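# Reorient a loose object on the upturned palm

## Task

With only this one hand, roll or turn the object that sits loose on the upward-facing palm until its orientation within the hand matches the two goal images. The wrist camera, its post and the arm's final link count as hand. The task fails if the object contacts anything else or leaves the hand. To complete it, the object must rest motionless for a short while in the palm or fingers, clear of the wrist, camera and post. The palm must face directly upward. No hand motor may show 'moving' or 'overload' or be building toward a shutdown; a motor that was dead from the first reading is ignored. Then declare that you are finished.

## Robot and tools

Robot: one arm carrying a right hand with index, middle and ring fingers plus a thumb. Cameras are cam_head_left, cam_head_right and cam_wrist (each 672x504), returned in that order. The wrist camera sits on a fixed mast on the palm side of the wrist at x +0.05 to +0.10, z -0.16 to -0.11, reaching out to y = +0.06 m in hand axes. The mast can strike the object, and the object must not end up resting against it. Fingertips have grippy rubber caps; the rest of the hand is slippery.

Frames. Results report the hand point in the scene frame: end_effector_position in metres and end_effector_quat_wxyz. The origin is on the table top under the arm base, +z is up, and +y is to the left when looking along +x. The hand point is in front of the palm, where thumb, index and middle tips meet in a pinch. Its own axes are: +z along the straightened fingers toward the tips; +x across the palm, away from the thumb; +y out of the palm face. The palm surface is at y = -0.062. Straight-finger knuckles are at z = -0.017, with tips 0.139 m beyond that. Bending moves the tips toward +y. 'Palm up' therefore means hand +y points along scene +z.

Row format, used by execute_actions and move: 24 numbers, each in [-1, 1], in this order.
- dx, dy, dz, rx, ry, rz: an offset, not a pose. It is measured in the hand point's own axes from the hand point's measured pose when the action begins; for the first action of a call, that is the last pose reported in this scene. Every row of an action uses that same start, not the previous row. Scale: 1.0 = 0.6 m for translation and 180 degrees for rotation. rx, ry and rz form a single rotation vector. All zeros means stay put.
- 16 hand goals, each an absolute target on the hinge's range from -1 to +1. Order: index_mcp, index_abd, index_pip, index_dip, thumb_cmc, thumb_axl, thumb_mcp, thumb_ipl, middle_mcp, middle_abd, middle_pip, middle_dip, ring_mcp, ring_abd, ring_pip, ring_dip. The 'straight' value of each: finger _mcp +0.75, _abd 0.00, _pip +0.58, _dip +0.70; thumb_cmc +0.71, thumb_axl +0.68, thumb_mcp +0.23, thumb_ipl +0.17. Going toward -1: finger _mcp curls toward the palm at the knuckle, _pip and _dip curl the middle and end joints, and _abd swings the finger sideways away from the thumb. thumb_cmc brings the thumb from beside the palm round in front of it, and thumb_axl rolls the thumb about its length. thumb_mcp and thumb_ipl bend the thumb toward +z when thumb_axl is straight; at thumb_axl -0.40 they bend it in the same direction thumb_cmc swings.
- current_limit: the current cap for all motors, scaled from 0 mA at -1 to 550 mA at +1, with a floor of 11 mA. Low values also slow the hinges and may leave a finger unable to lift.
- speed: set-point rate equal to (speed+1)/2 of 5.9 rad/s. Initial values are current_limit +0.4 and speed -0.6; settings persist until changed.

execute_actions(actions): a list of actions. Each action is a table of up to 15 rows, one row per 1/30 s step; if there are fewer rows, the last row is held to fill the 15 steps. Each action lasts 0.5 s. An empty list just returns state and images. Each step the commanded pose is clipped to within 70 mm and 16 degrees of the measured pose, so a large offset may need several actions; the arm never goes past the last clipped pose. The 'Hand target' line shows the pose currently being chased. Step readings list end_effector_position; HELD marks steps that were partly held back.

move(target, speed, blocking): one row, whose offset is taken from the last pose shown in this scene. The hand point follows a straight path at up to 'speed' m/s (0.002 to 0.5, default 0.25; turning is limited to twice that in rad/s), and the path lasts 0.5 to 10 s. It does not avoid obstacles and may overshoot the speed. Hand numbers are sent at the start. The 'move:' line reports done, off_target, moving, held or fault, plus limits such as paced (the pose was clipped) or held (some steps were blocked), and the distance remaining. With blocking=false, call wait or stop before sending anything else.

wait(seconds 0 to 10): holds the last command. stop(): brakes a running move. zoom_image(camera, region [x0,y0,x1,y1] in pixels, at most 504x504): a closer look at the latest image. show_instructions(): shows the goal images again. finished_scene(scene): ends the given scene irreversibly; call it only once the finishing conditions hold.

Result lines, one entry per motor in the order above: hand_goal (goals as written; repeating them keeps a grip), hand_measured (actual hinge positions; repeating them relaxes a grip), hand_current_ma (positive pushes toward -1), and hand_state: moving, goal (at rest within 0.02 of its goal), blocked (at rest away from its goal and still pushing) or overload. A finger presses only while its goal lies beyond the contact surface. 'pose unreachable' means the clearance check altered or blocked the command.

Cautions. A motor drawing 495 mA or more accumulates seconds; at 5 s it shuts off for 10 s, so keep goals only slightly beyond contact or lower current_limit. A motor that reads overload from the very start stays dead and limp. The elbow may sag, lowering the hand and tilting the palm with every action; re-aim at the pose you want to hold it. Arm motions often finish a centimetre or more low. Heavy holding heats the motors: a MOTOR HOT line warns at 85 °C, and at 100 °C an OVER-TEMPERATURE FAULT drops the arm. After a FAULT or HAND FAULT line, the remaining motion calls in that reply do not run. Brief external pushes may nudge the object. Tilt the palm only gently and move slowly so the object neither rolls off nor touches the mast. Never knock anything off the table, and avoid slams or hard pushes.

Each tool is called after "Call:" by a JSON object that holds its "method" and its "body", one argument or row to a line.

Reference images:

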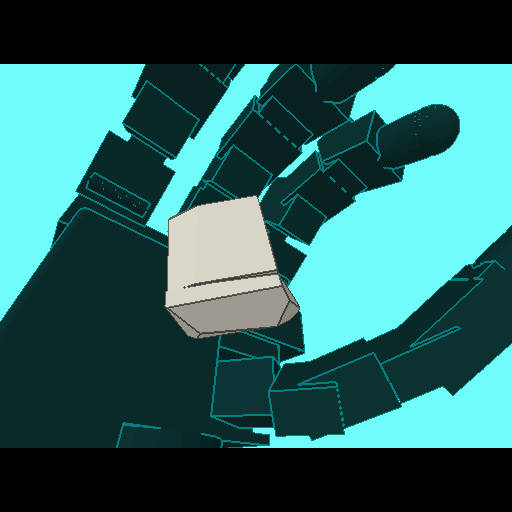

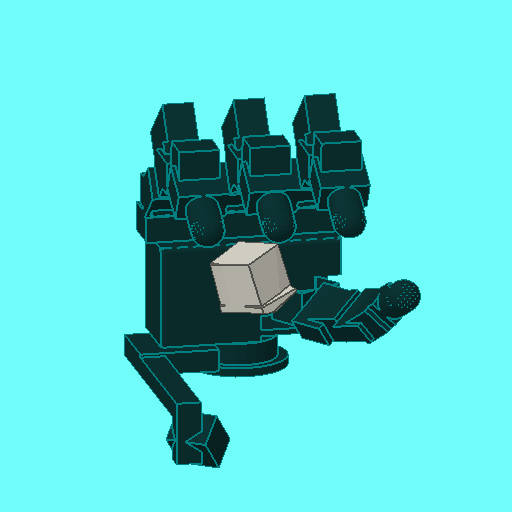

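## Session

Call:
{"method": "execute_actions", "body": {
  "actions": []
}}

Scene clock: 0.00 s.
end_effector_position=(+0.4974, +0.0079, +0.4150) hand_goal=(+0.046, +0.000, -0.008, +0.280, -0.104, +0.266, +0.032, -0.018, +0.046, +0.000, -0.008, +0.280, +0.046, +0.000, -0.008, +0.280) hand_measured=(+0.066, +0.000, -0.006, +0.282, -0.090, +0.270, +0.034, -0.016, +0.064, +0.000, -0.004, +0.282, +0.064, +0.000, -0.006, +0.282) hand_current_ma=(+103, +0, +14, +14, +71, +27, +11, +12, +93, +0, +16, +12, +93, +0, +15, +13) hand_state=(goal, goal, goal, goal, goal, goal, goal, goal, goal, goal, goal, goal, goal, goal, goal, goal) hand_current_limit=0.40 hand_speed=-0.60 end_effector_quat_wxyz=(+0.479, +0.512, +0.514, +0.495)
Joint positions: [0.097 1.104 0.581 0.483 0.068 0.022]
Joint velocities: [-0.005 -0.015  0.017 -0.022  0.022  0.022]
Motor temperatures (°C, as the motors report them): [28 26 27 28 25 27]
Hand target: +0.500, +0.008, +0.435; +0.488, +0.503, +0.504, +0.505

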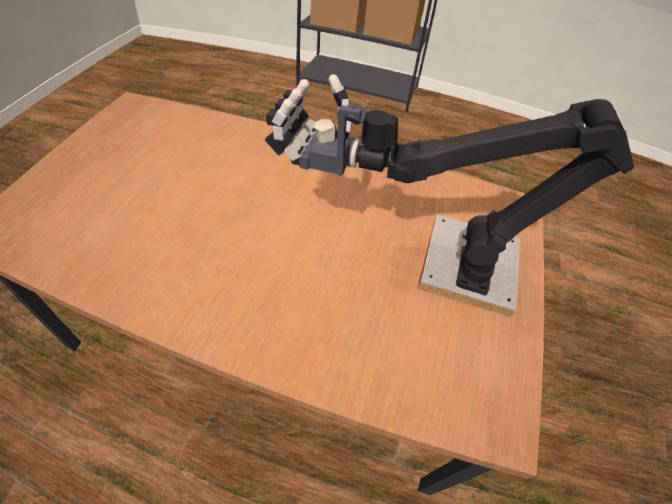

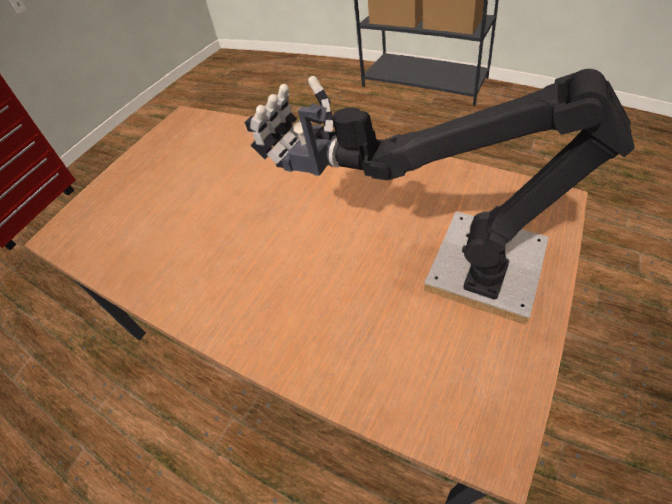

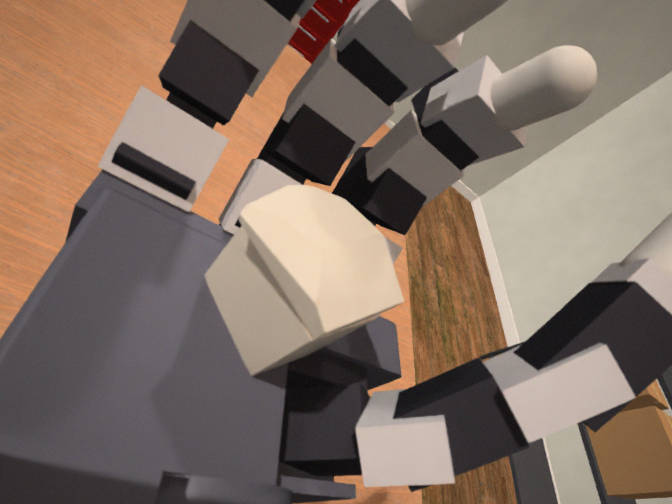

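Call:
{"method": "zoom_image", "body": {
  "camera": "cam_head_left",
  "region": [250,60,410,180]
}}

Call:
{"method": "zoom_image", "body": {
  "camera": "cam_wrist",
  "region": [150,140,470,420]
}}

Region (250, 60, 410, 180) of cam_head_left's 672x504 image, scaled by 3.150, with more detail than that image has; it fills the top 378 rows of this view, and the rest is white.

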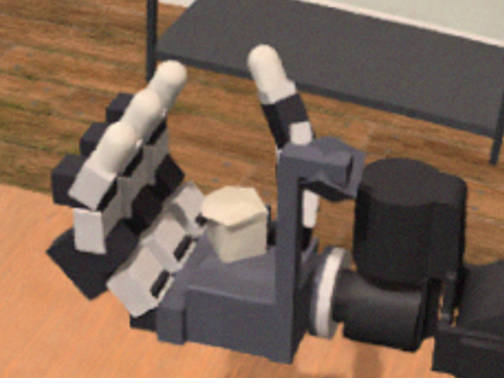

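Region (150, 140, 470, 420) of cam_wrist's 672x504 image, scaled by 1.575, with more detail than that image has; it fills the top 441 rows of this view, and the rest is white.

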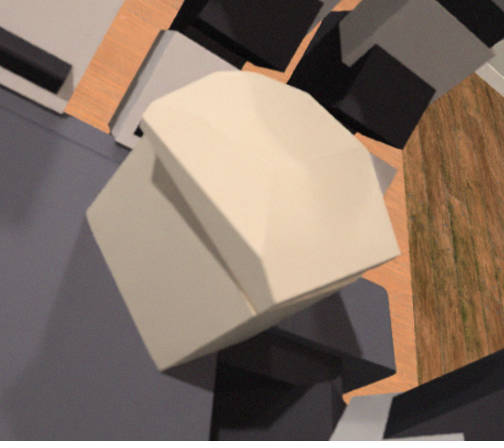

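Call:
{"method": "move", "body": {
  "target": [0,0.033,0,-0.012,0,0, 0.3,0.15,-1,-0.5, -0.1,0.27,0.03,-0.02, 0.05,0,0,0.28, 0.05,0,0,0.28, 0.4,-0.4]
}}

Call:
{"method": "move", "body": {
  "target": [0,0.033,0,-0.012,0,0, -0.1,0.15,-1,-0.5, -0.1,0.27,0.03,-0.02, 0.05,0,0,0.28, 0.05,0,0,0.28, 0.4,-0.7]
}}

Scene clock: 1.67 s.
end_effector_position=(+0.4974, +0.0079, +0.4150) hand_goal=(+0.300, +0.150, -1.000, -0.500, -0.100, +0.270, +0.030, -0.020, +0.050, +0.000, +0.000, +0.280, +0.050, +0.000, +0.000, +0.280) hand_measured=(+0.306, +0.148, -1.000, -0.498, -0.090, +0.270, +0.032, -0.018, +0.064, +0.000, -0.002, +0.282, +0.064, +0.000, -0.002, +0.282) hand_current_ma=(+37, -12, +3, +13, +49, +0, +12, +13, +72, +0, -12, +12, +71, +0, -12, +13) hand_state=(goal, goal, goal, goal, goal, goal, goal, goal, goal, goal, goal, goal, goal, goal, goal, goal) hand_current_limit=0.40 hand_speed=-0.40 end_effector_quat_wxyz=(+0.479, +0.512, +0.514, +0.495)
Joint positions: [0.097 1.104 0.581 0.483 0.068 0.022]
Joint velocities: [ 0.015  0.005 -0.002 -0.017 -0.037 -0.022]
Motor temperatures (°C, as the motors report them): [28 26 28 28 25 27]
Hand target: +0.498, +0.008, +0.435; +0.489, +0.503, +0.504, +0.504
Off the commanded pose: 0.020 m, 2 deg.
move: off_target

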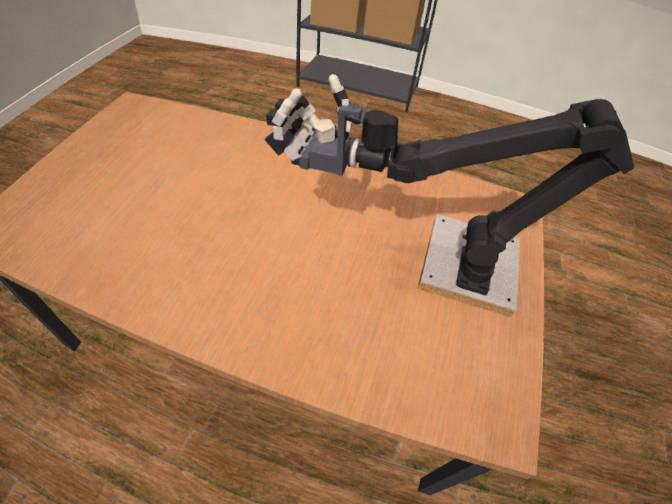

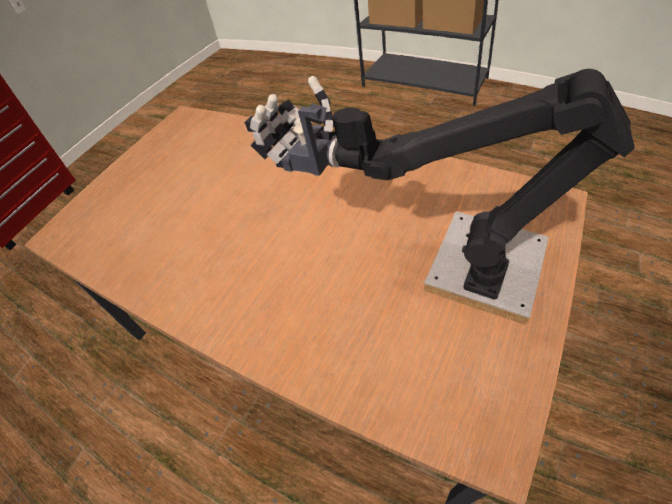

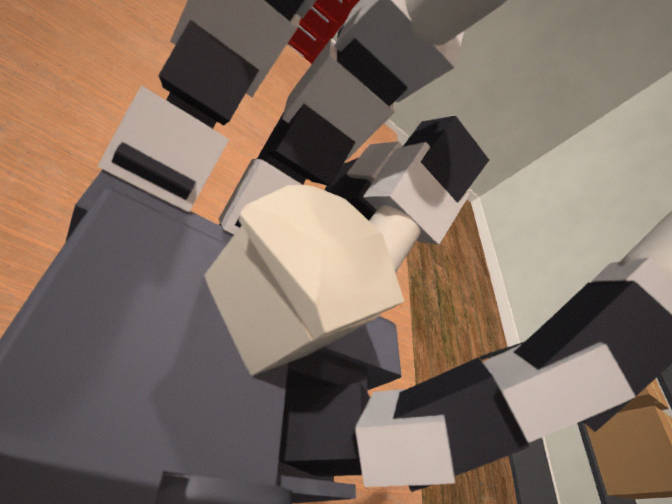

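Scene clock: 2.43 s.
end_effector_position=(+0.4974, +0.0079, +0.4150) hand_goal=(-0.100, +0.150, -1.000, -0.500, -0.100, +0.270, +0.030, -0.020, +0.050, +0.000, +0.000, +0.280, +0.050, +0.000, +0.000, +0.280) hand_measured=(-0.018, +0.150, -0.988, -0.508, -0.090, +0.270, +0.032, -0.018, +0.064, +0.000, -0.002, +0.282, +0.064, +0.000, -0.002, +0.282) hand_current_ma=(+385, -3, +65, -40, +49, +0, +12, +13, +72, +0, -12, +12, +71, +0, -12, +13) hand_state=(blocked, goal, goal, goal, goal, goal, goal, goal, goal, goal, goal, goal, goal, goal, goal, goal) hand_current_limit=0.40 hand_speed=-0.70 end_effector_quat_wxyz=(+0.479, +0.512, +0.514, +0.495)
Joint positions: [0.097 1.104 0.581 0.483 0.068 0.022]
Joint velocities: [-0.015 -0.005 -0.002  0.007 -0.022 -0.007]
Motor temperatures (°C, as the motors report them): [28 26 28 28 25 27]
Hand target: +0.498, +0.008, +0.435; +0.489, +0.503, +0.504, +0.504
Off the commanded pose: 0.020 m, 2 deg.
move: off_target

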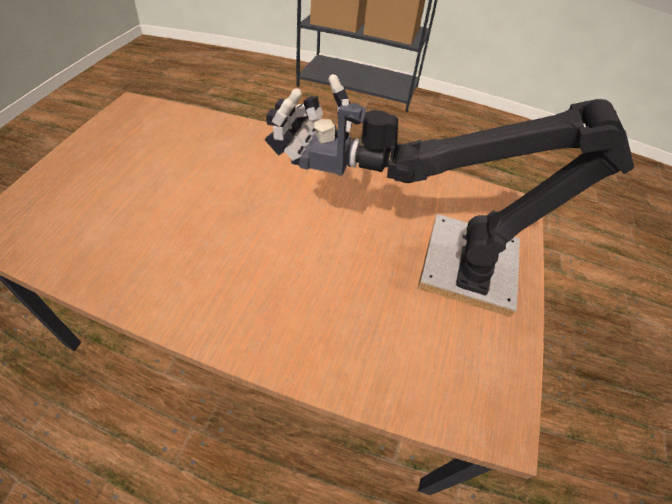

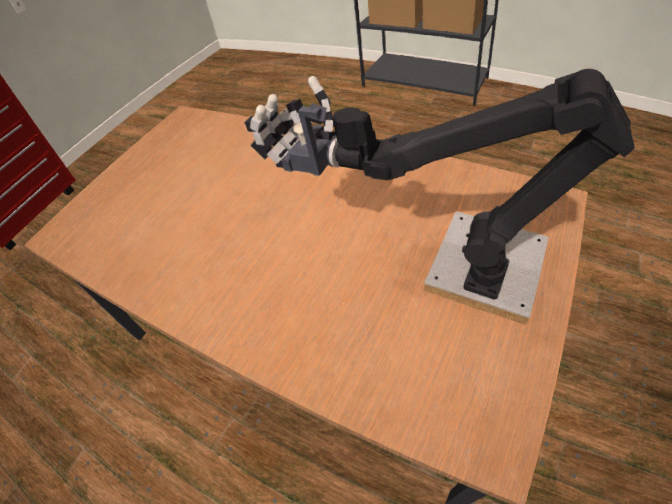

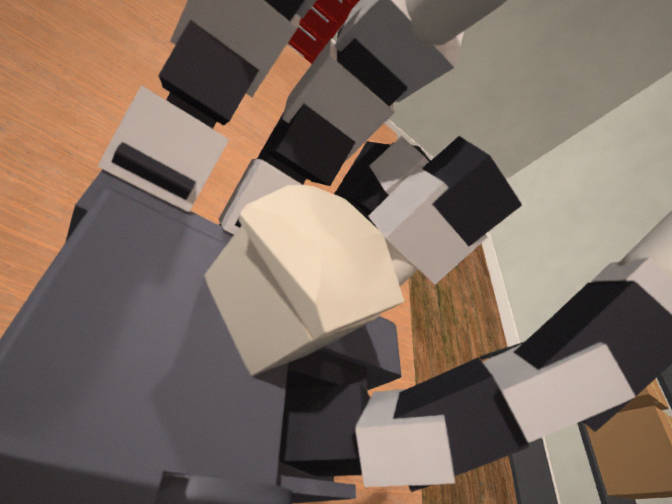

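Call:
{"method": "move", "body": {
  "target": [0,0.033,0,-0.012,0,0, 0.05,-0.25,-1,-0.2, -0.1,0.27,0.03,-0.02, 0.3,0,0,0.28, -0.25,0,-0.6,-0.1, 0.4,-0.6]
}}

Call:
{"method": "move", "body": {
  "target": [0,0.033,0,-0.012,0,0, -0.25,-0.25,-0.6,-0.1, -0.1,0.27,0.03,-0.02, 0.3,0,0,0.28, -0.25,0.3,-0.6,-0.1, 0.4,-0.7]
}}

Scene clock: 3.57 s.
end_effector_position=(+0.4974, +0.0079, +0.4150) hand_goal=(+0.050, -0.250, -1.000, -0.200, -0.100, +0.270, +0.030, -0.020, +0.300, +0.000, +0.000, +0.280, -0.250, +0.000, -0.600, -0.100) hand_measured=(+0.064, -0.248, -1.000, -0.204, -0.090, +0.270, +0.032, -0.018, +0.308, +0.000, -0.002, +0.282, -0.244, +0.000, -0.600, -0.098) hand_current_ma=(+70, +13, -1, -22, +49, +0, +12, +13, +40, +0, -8, +12, +31, +0, +0, +11) hand_state=(goal, goal, goal, goal, goal, goal, goal, goal, goal, goal, goal, goal, goal, goal, goal, goal) hand_current_limit=0.40 hand_speed=-0.60 end_effector_quat_wxyz=(+0.479, +0.512, +0.514, +0.495)
Joint positions: [0.097 1.104 0.581 0.483 0.068 0.022]
Joint velocities: [-0.005 -0.015 -0.007 -0.017 -0.007 -0.022]
Motor temperatures (°C, as the motors report them): [28 26 28 28 25 27]
Hand target: +0.498, +0.008, +0.435; +0.489, +0.503, +0.504, +0.504
Off the commanded pose: 0.020 m, 2 deg.
move: off_target

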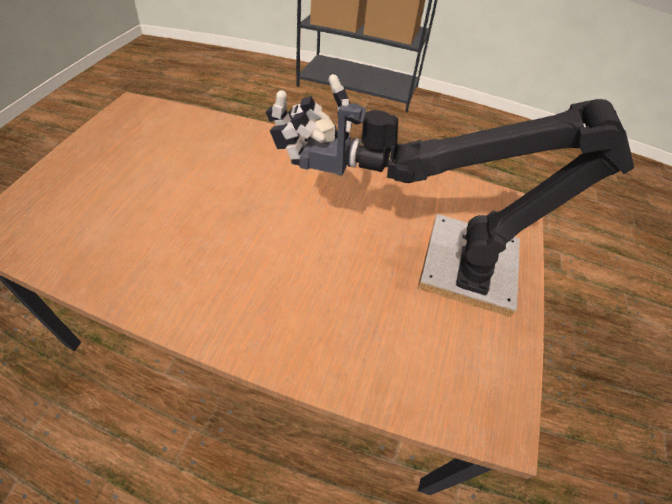

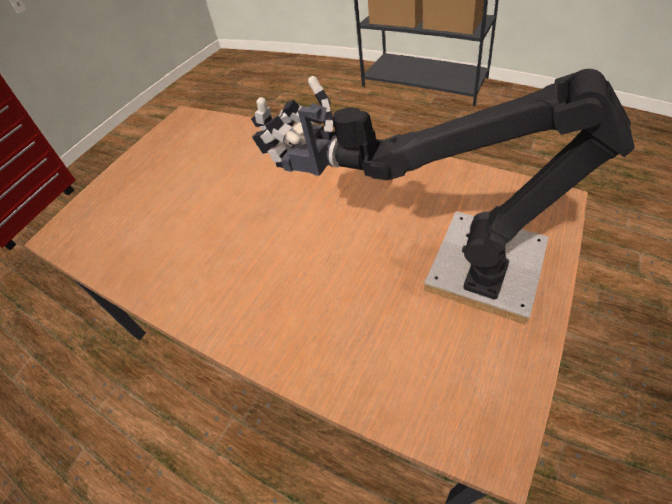

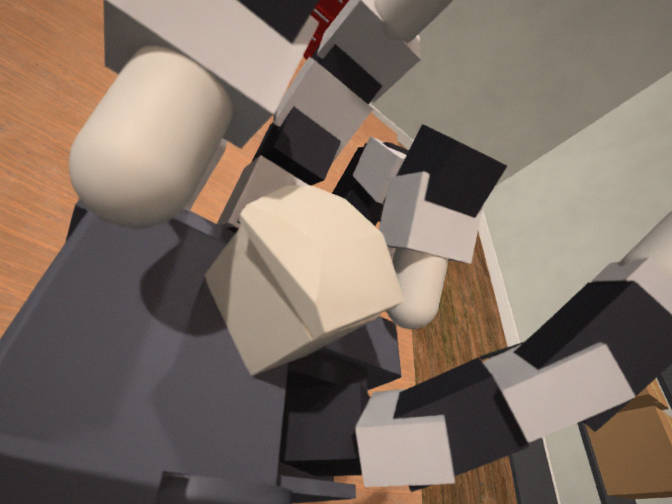

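Scene clock: 4.37 s.
end_effector_position=(+0.4974, +0.0079, +0.4150) hand_goal=(-0.250, -0.250, -0.600, -0.100, -0.100, +0.270, +0.030, -0.020, +0.300, +0.000, +0.000, +0.280, -0.250, +0.300, -0.600, -0.100) hand_measured=(-0.244, -0.248, -0.608, -0.104, -0.090, +0.270, +0.032, -0.018, +0.308, +0.000, -0.002, +0.282, -0.244, +0.298, -0.600, -0.098) hand_current_ma=(+33, +12, -41, -22, +49, +0, +12, +13, +40, +0, -8, +12, +31, -12, +0, +11) hand_state=(goal, goal, goal, goal, goal, goal, goal, goal, goal, goal, goal, goal, goal, goal, goal, goal) hand_current_limit=0.40 hand_speed=-0.70 end_effector_quat_wxyz=(+0.479, +0.512, +0.514, +0.495)
Joint positions: [0.097 1.104 0.581 0.483 0.068 0.022]
Joint velocities: [ 0.005 -0.005 -0.007  0.002  0.037 -0.022]
Motor temperatures (°C, as the motors report them): [28 26 28 28 25 27]
Hand target: +0.498, +0.008, +0.435; +0.489, +0.503, +0.504, +0.504
Off the commanded pose: 0.020 m, 2 deg.
move: off_target

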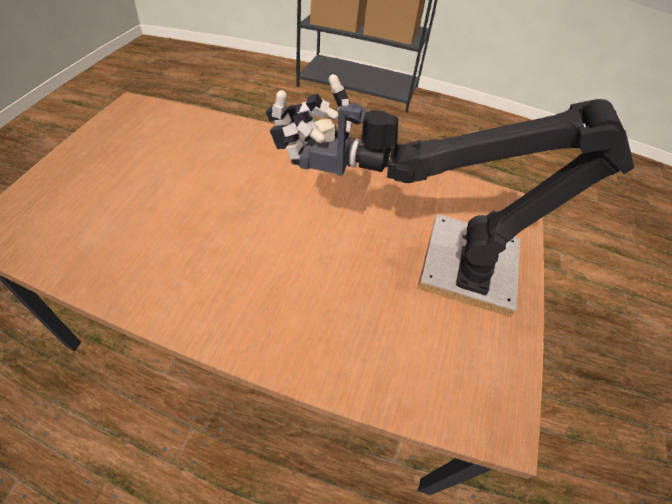

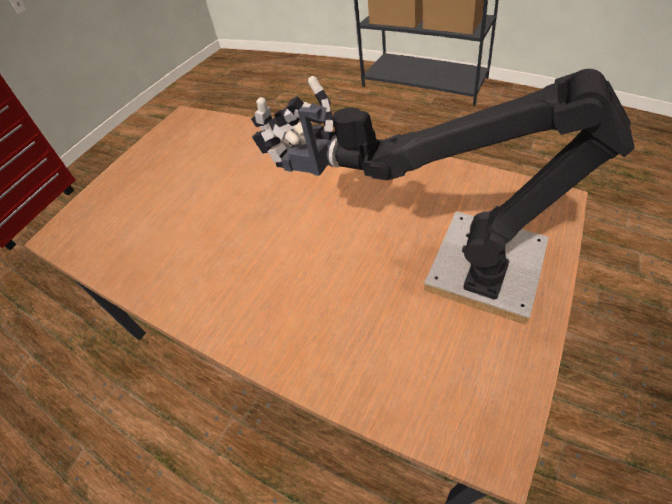

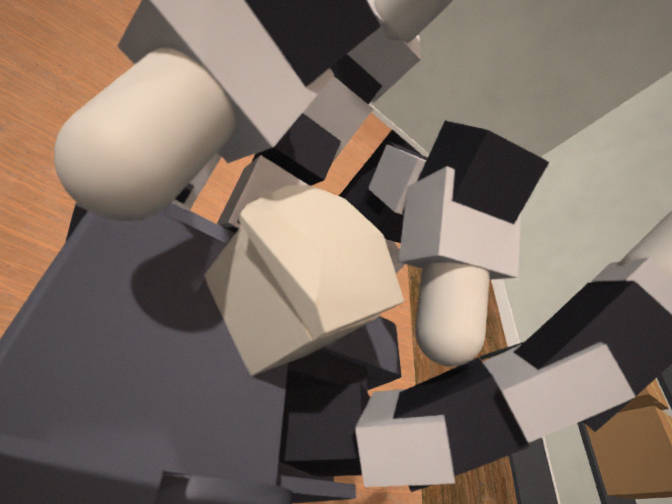

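Call:
{"method": "move", "body": {
  "target": [0,0.033,0,-0.012,0,0, 0.1,0,-1,-0.55, -0.1,0.27,0.03,-0.02, 0.3,0,0,0.28, -0.48,0,-0.59,-0.25, 0.4,-0.5]
}}

Call:
{"method": "move", "body": {
  "target": [0,0.033,0,-0.012,0,0, 0.05,0.7,-1,-0.55, -0.1,0.27,0.03,-0.02, 0.3,0,0,0.28, -0.52,-0.7,-0.59,-0.25, 0.4,-0.6]
}}

Call:
{"method": "move", "body": {
  "target": [0,0.033,0,-0.012,0,0, -0.45,0.7,-0.65,-0.3, -0.1,0.27,0.03,-0.02, 0.3,0,0,0.28, 0,-0.7,-1,-0.55, 0.4,-0.75]
}}

Scene clock: 5.70 s.
end_effector_position=(+0.4974, +0.0079, +0.4150) hand_goal=(+0.100, +0.000, -1.000, -0.550, -0.100, +0.270, +0.030, -0.020, +0.300, +0.000, +0.000, +0.280, -0.480, +0.000, -0.590, -0.250) hand_measured=(+0.102, -0.004, -1.000, -0.548, -0.090, +0.270, +0.032, -0.018, +0.308, +0.000, -0.002, +0.282, -0.478, +0.004, -0.598, -0.248) hand_current_ma=(+14, -14, +1, +14, +49, +0, +12, +13, +40, +0, -8, +12, +8, +17, -36, +12) hand_state=(goal, goal, goal, goal, goal, goal, goal, goal, goal, goal, goal, goal, goal, goal, goal, goal) hand_current_limit=0.40 hand_speed=-0.50 end_effector_quat_wxyz=(+0.479, +0.512, +0.514, +0.495)
Joint positions: [0.097 1.104 0.581 0.483 0.068 0.022]
Joint velocities: [-0.005 -0.005 -0.012  0.012 -0.051  0.007]
Motor temperatures (°C, as the motors report them): [28 26 29 28 25 27]
Hand target: +0.498, +0.008, +0.435; +0.489, +0.503, +0.504, +0.504
Off the commanded pose: 0.020 m, 2 deg.
move: off_target

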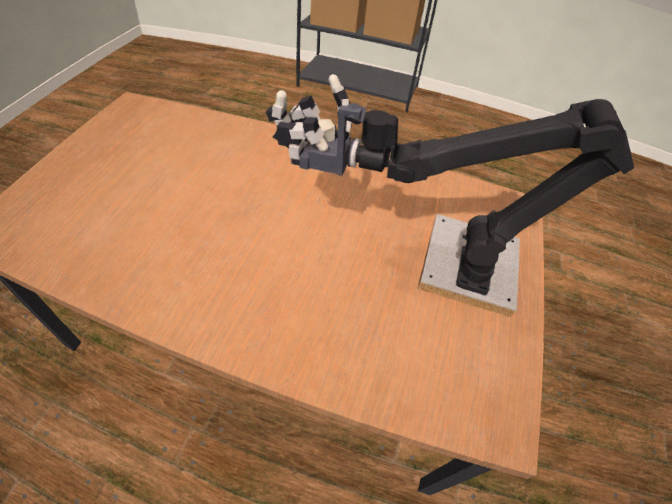

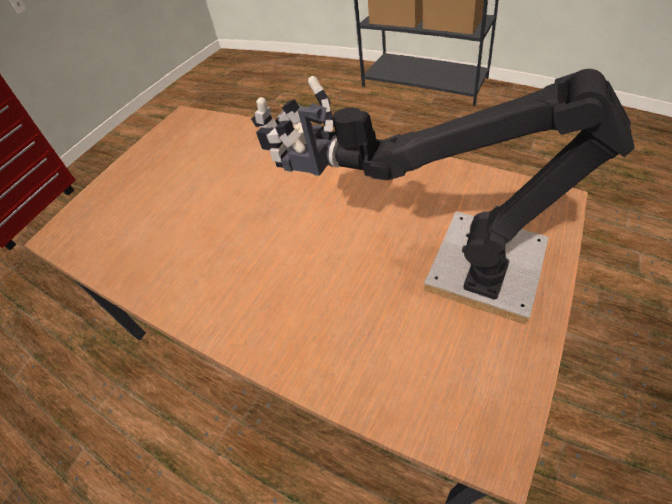

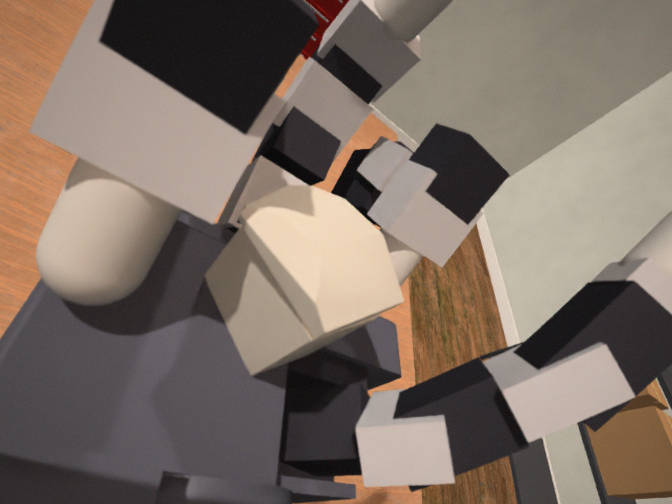

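Scene clock: 6.60 s.
end_effector_position=(+0.4974, +0.0079, +0.4150) hand_goal=(+0.050, +0.700, -1.000, -0.550, -0.100, +0.270, +0.030, -0.020, +0.300, +0.000, +0.000, +0.280, -0.520, -0.700, -0.590, -0.250) hand_measured=(+0.064, +0.698, -1.000, -0.548, -0.090, +0.270, +0.032, -0.018, +0.308, +0.000, -0.002, +0.282, -0.520, -0.698, -0.590, -0.248) hand_current_ma=(+72, -12, +1, +14, +49, +0, +12, +13, +40, +0, -8, +12, +5, +8, +3, +12) hand_state=(goal, goal, goal, goal, goal, goal, goal, goal, goal, goal, goal, goal, goal, goal, goal, goal) hand_current_limit=0.40 hand_speed=-0.60 end_effector_quat_wxyz=(+0.479, +0.512, +0.514, +0.495)
Joint positions: [0.097 1.104 0.581 0.483 0.068 0.022]
Joint velocities: [-0.005 -0.015 -0.012  0.007 -0.095 -0.007]
Motor temperatures (°C, as the motors report them): [28 26 29 28 25 27]
Hand target: +0.498, +0.008, +0.435; +0.489, +0.503, +0.504, +0.504
Off the commanded pose: 0.020 m, 2 deg.
move: off_target

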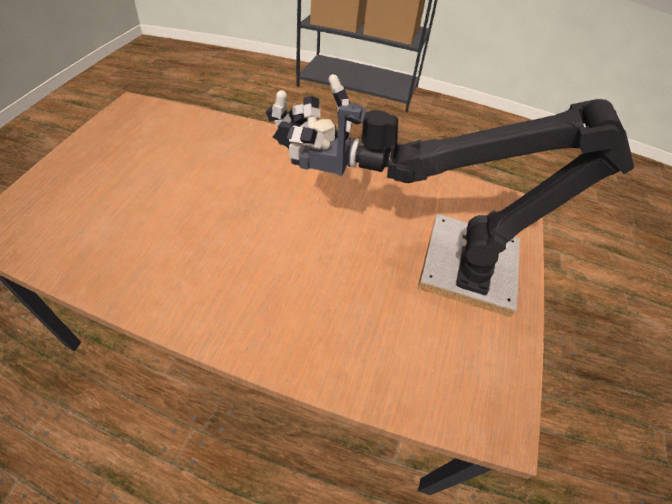

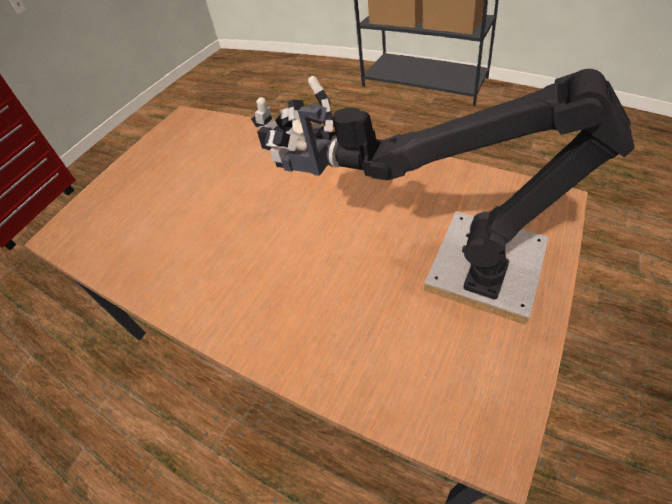

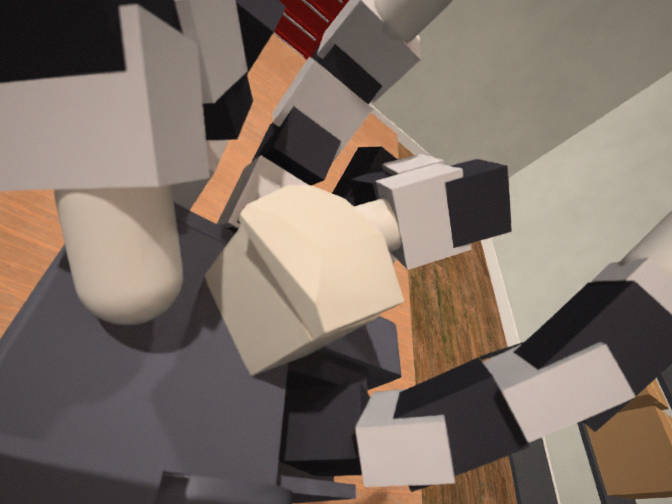

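Scene clock: 7.77 s.
end_effector_position=(+0.4974, +0.0079, +0.4150) hand_goal=(-0.450, +0.700, -0.650, -0.300, -0.100, +0.270, +0.030, -0.020, +0.300, +0.000, +0.000, +0.280, +0.000, -0.700, -1.000, -0.550) hand_measured=(-0.448, +0.698, -0.656, -0.304, -0.090, +0.270, +0.032, -0.018, +0.308, +0.000, -0.002, +0.282, +0.002, -0.700, -1.000, -0.548) hand_current_ma=(+11, -8, -35, -19, +49, +0, +12, +13, +40, +0, -8, +12, +7, +1, +3, +13) hand_state=(goal, goal, goal, goal, goal, goal, goal, goal, goal, goal, goal, goal, goal, goal, goal, goal) hand_current_limit=0.40 hand_speed=-0.75 end_effector_quat_wxyz=(+0.479, +0.512, +0.514, +0.495)
Joint positions: [0.097 1.104 0.581 0.483 0.068 0.022]
Joint velocities: [-0.024  0.005 -0.002  0.007  0.007  0.066]
Motor temperatures (°C, as the motors report them): [28 26 29 28 25 27]
Hand target: +0.498, +0.008, +0.435; +0.489, +0.503, +0.504, +0.504
Off the commanded pose: 0.020 m, 2 deg.
move: off_target

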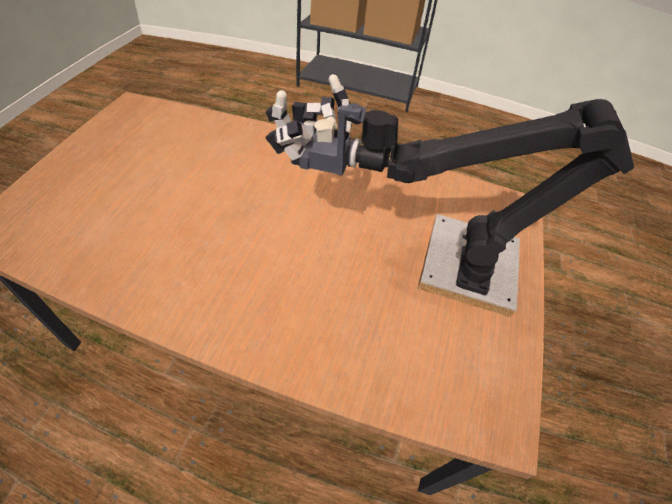

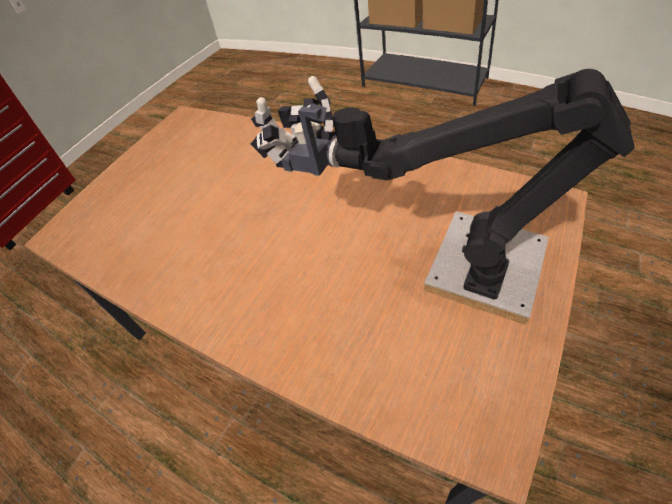

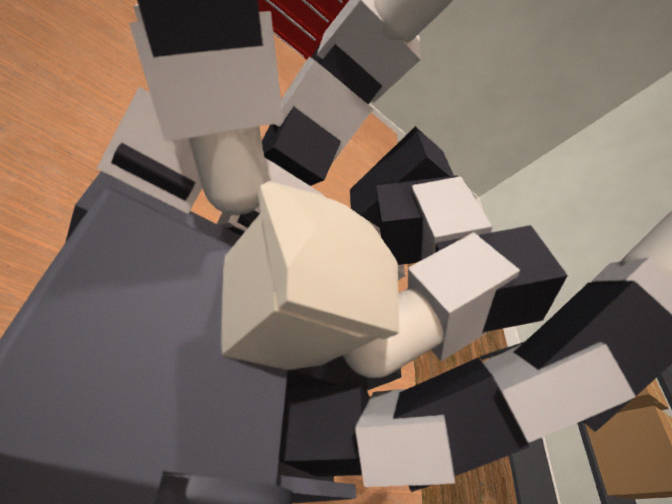

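Call:
{"method": "execute_actions", "body": {
  "actions": [
    [[0,0.033,0,-0.012,0,0, -0.4,-0.4,-0.65,-0.3, -0.1,0.27,0.03,-0.02, 0.3,0,0,0.28, 0.1,0.2,-1,-0.55, 0.4,0]],
    [[0,0.033,0,-0.012,0,0, 0.12,-0.4,-1,-0.55, -0.1,0.27,0.03,-0.02, 0.3,0,0,0.28, -0.55,0.2,-0.5,-0.2, 0.4,-0.3]],
    [[0,0.033,0,-0.012,0,0, 0.08,0.7,-1,-0.55, -0.1,0.27,0.03,-0.02, 0.3,0,0,0.28, -0.65,-0.8,-0.5,-0.3, 0.4,0]],
    [[0,0.033,0,-0.012,0,0, -0.2,0.75,-0.85,-0.45, -0.1,0.27,0.03,-0.02, 0.3,0,0,0.28, -0.4,-0.8,-0.8,-0.5, 0.4,-0.7]],
    [[0,0.033,0,-0.012,0,0, -0.45,0.75,-0.65,-0.3, -0.1,0.27,0.03,-0.02, 0.3,0,0,0.28, 0,-0.8,-1,-0.55, 0.4,-0.65]],
    [[0,0.033,0,-0.012,0,0, -0.4,-0.4,-0.65,-0.3, -0.1,0.27,0.03,-0.02, 0.3,0,0,0.28, 0.1,0.2,-1,-0.55, 0.4,0]]
  ]
}}

Call:
{"method": "execute_actions", "body": {
  "actions": [
    [[0,0.033,0,-0.012,0,0, 0.12,-0.4,-1,-0.55, -0.1,0.27,0.03,-0.02, 0.3,0,0,0.28, -0.55,0.2,-0.5,-0.2, 0.4,-0.3]],
    [[0,0.033,0,-0.012,0,0, 0.08,0.7,-1,-0.55, -0.1,0.27,0.03,-0.02, 0.3,0,0,0.28, -0.65,-0.8,-0.5,-0.3, 0.4,0]],
    [[0,0.033,0,-0.012,0,0, -0.2,0.75,-0.85,-0.45, -0.1,0.27,0.03,-0.02, 0.3,0,0,0.28, -0.4,-0.8,-0.8,-0.5, 0.4,-0.7]],
    [[0,0.033,0,-0.012,0,0, -0.45,0.75,-0.65,-0.3, -0.1,0.27,0.03,-0.02, 0.3,0,0,0.28, 0,-0.8,-1,-0.55, 0.4,-0.65]],
    [[0,0.033,0,-0.012,0,0, -0.4,-0.4,-0.65,-0.3, -0.1,0.27,0.03,-0.02, 0.3,0,0,0.28, 0.1,0.2,-1,-0.55, 0.4,0]]
  ]
}}

Scene clock: 11.30 s.
end_effector_position=(+0.4974, +0.0079, +0.4150) hand_goal=(-0.400, -0.400, -0.650, -0.300, -0.100, +0.270, +0.030, -0.020, +0.300, +0.000, +0.000, +0.280, +0.100, +0.200, -1.000, -0.550) hand_measured=(-0.404, +0.132, -0.656, -0.304, -0.090, +0.270, +0.032, -0.018, +0.308, +0.000, -0.002, +0.282, +0.102, -0.168, -1.000, -0.548) hand_current_ma=(-17, +70, -34, -18, +49, +0, +11, +13, +41, +0, -8, +12, +13, -77, +1, +13) hand_state=(goal, moving, goal, goal, goal, goal, goal, goal, goal, goal, goal, goal, goal, moving, goal, goal) hand_current_limit=0.40 hand_speed=0.00 end_effector_quat_wxyz=(+0.479, +0.512, +0.514, +0.495)
Joint positions: [0.097 1.104 0.581 0.483 0.068 0.022]
Joint velocities: [ 0.005  0.005 -0.017  0.002  0.022 -0.007]
Motor temperatures (°C, as the motors report them): [28 26 30 28 25 27]
Hand target: +0.498, +0.008, +0.435; +0.489, +0.503, +0.504, +0.504
Off the commanded pose: 0.020 m, 2 deg.
Step readings (end_effector_position; steps 1 to 15: 1st action; 16 to 30: 2nd action; 31 to 45: 3rd action; 46 to 60: 4th action; 61 to 75: 5th action; 76 to 90: 6th action):
0: (+0.4974, +0.0079, +0.4150)
1: (+0.4974, +0.0079, +0.4150)
2: (+0.4974, +0.0079, +0.4150)
4: (+0.4974, +0.0079, +0.4150)
8: (+0.4974, +0.0079, +0.4150)
15: (+0.4974, +0.0079, +0.4150)
16: (+0.4974, +0.0079, +0.4150)
17: (+0.4974, +0.0079, +0.4150)
19: (+0.4974, +0.0079, +0.4150)
23: (+0.4974, +0.0079, +0.4150)
30: (+0.4974, +0.0079, +0.4150)
31: (+0.4974, +0.0079, +0.4150)
32: (+0.4974, +0.0079, +0.4150)
34: (+0.4974, +0.0079, +0.4150)
38: (+0.4974, +0.0079, +0.4150)
45: (+0.4974, +0.0079, +0.4150)
46: (+0.4974, +0.0079, +0.4150)
47: (+0.4974, +0.0079, +0.4150)
49: (+0.4974, +0.0079, +0.4150)
53: (+0.4974, +0.0079, +0.4150)
60: (+0.4974, +0.0079, +0.4150)
61: (+0.4974, +0.0079, +0.4150)
62: (+0.4974, +0.0079, +0.4150)
64: (+0.4974, +0.0079, +0.4150)
68: (+0.4974, +0.0079, +0.4150)
75: (+0.4974, +0.0079, +0.4150)
76: (+0.4974, +0.0079, +0.4150)
77: (+0.4974, +0.0079, +0.4150)
79: (+0.4974, +0.0079, +0.4150)
83: (+0.4974, +0.0079, +0.4150)
90: end_effector_position above

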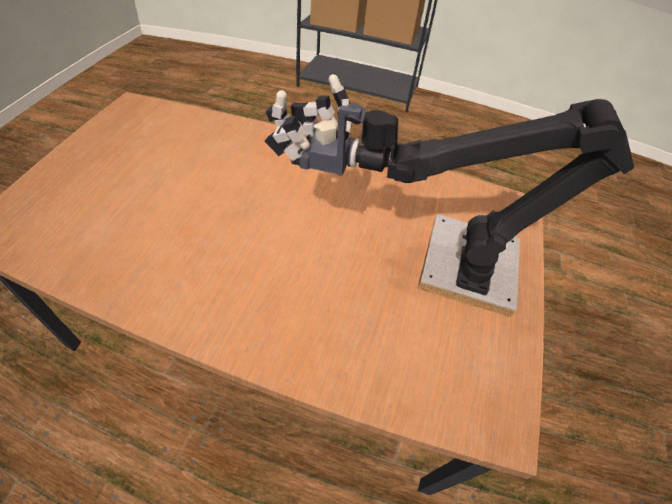

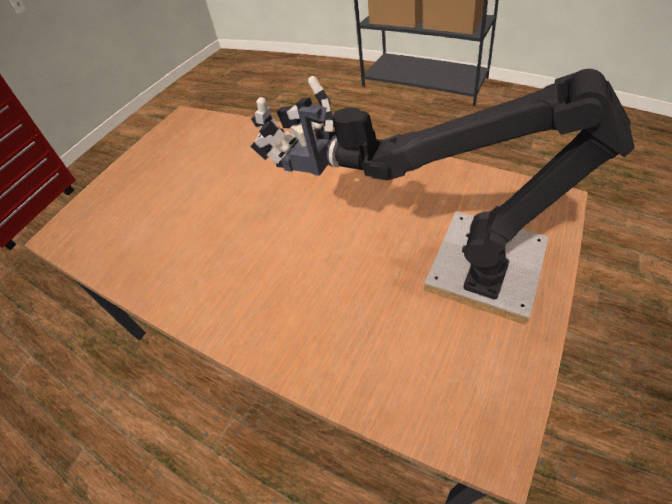

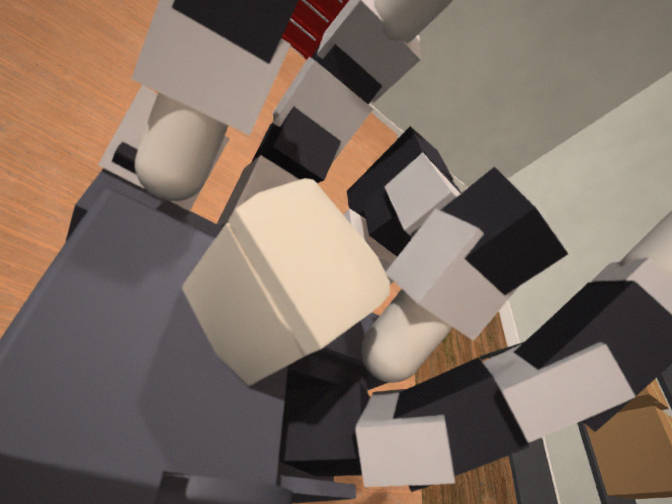

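Scene clock: 13.80 s.
end_effector_position=(+0.4974, +0.0079, +0.4150) hand_goal=(-0.400, -0.400, -0.650, -0.300, -0.100, +0.270, +0.030, -0.020, +0.300, +0.000, +0.000, +0.280, +0.100, +0.200, -1.000, -0.550) hand_measured=(-0.404, +0.132, -0.656, -0.304, -0.090, +0.270, +0.032, -0.018, +0.308, +0.000, -0.002, +0.282, +0.102, -0.172, -1.000, -0.548) hand_current_ma=(-19, +68, -28, -19, +49, +0, +11, +13, +41, +0, -8, +12, +13, -77, +1, +13) hand_state=(goal, moving, goal, goal, goal, goal, goal, goal, goal, goal, goal, goal, goal, moving, goal, goal) hand_current_limit=0.40 hand_speed=0.00 end_effector_quat_wxyz=(+0.479, +0.512, +0.514, +0.495)
Joint positions: [0.097 1.104 0.581 0.483 0.068 0.022]
Joint velocities: [-0.015 -0.015  0.017  0.007 -0.051 -0.081]
Motor temperatures (°C, as the motors report them): [28 26 30 28 25 27]
Hand target: +0.498, +0.008, +0.435; +0.489, +0.503, +0.504, +0.504
Off the commanded pose: 0.020 m, 2 deg.
Step readings (end_effector_position; steps 1 to 15: 1st action; 16 to 30: 2nd action; 31 to 45: 3rd action; 46 to 60: 4th action; 61 to 75: 5th action):
0: (+0.4974, +0.0079, +0.4150)
1: (+0.4974, +0.0079, +0.4150)
2: (+0.4974, +0.0079, +0.4150)
4: (+0.4974, +0.0079, +0.4150)
8: (+0.4974, +0.0079, +0.4150)
15: (+0.4974, +0.0079, +0.4150)
16: (+0.4974, +0.0079, +0.4150)
17: (+0.4974, +0.0079, +0.4150)
19: (+0.4974, +0.0079, +0.4150)
23: (+0.4974, +0.0079, +0.4150)
30: (+0.4974, +0.0079, +0.4150)
31: (+0.4974, +0.0079, +0.4150)
32: (+0.4974, +0.0079, +0.4150)
34: (+0.4974, +0.0079, +0.4150)
38: (+0.4974, +0.0079, +0.4150)
45: (+0.4974, +0.0079, +0.4150)
46: (+0.4974, +0.0079, +0.4150)
47: (+0.4974, +0.0079, +0.4150)
49: (+0.4974, +0.0079, +0.4150)
53: (+0.4974, +0.0079, +0.4150)
60: (+0.4974, +0.0079, +0.4150)
61: (+0.4974, +0.0079, +0.4150)
62: (+0.4974, +0.0079, +0.4150)
64: (+0.4974, +0.0079, +0.4150)
68: (+0.4974, +0.0079, +0.4150)
75: end_effector_position above

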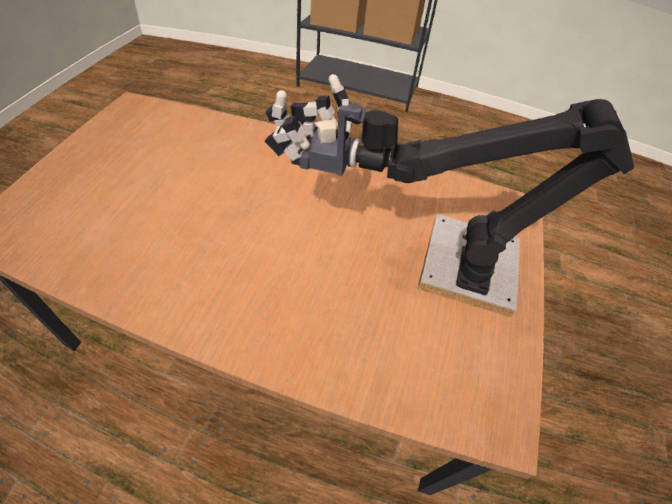

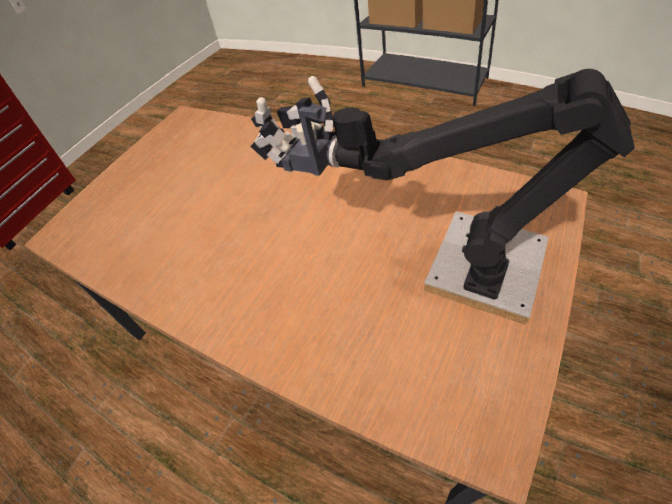

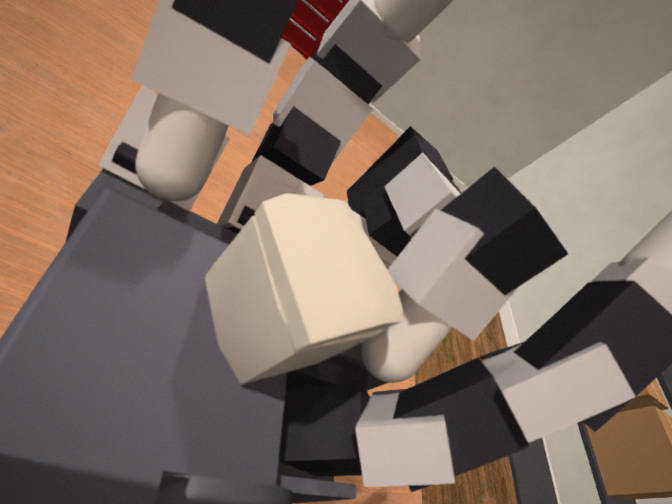

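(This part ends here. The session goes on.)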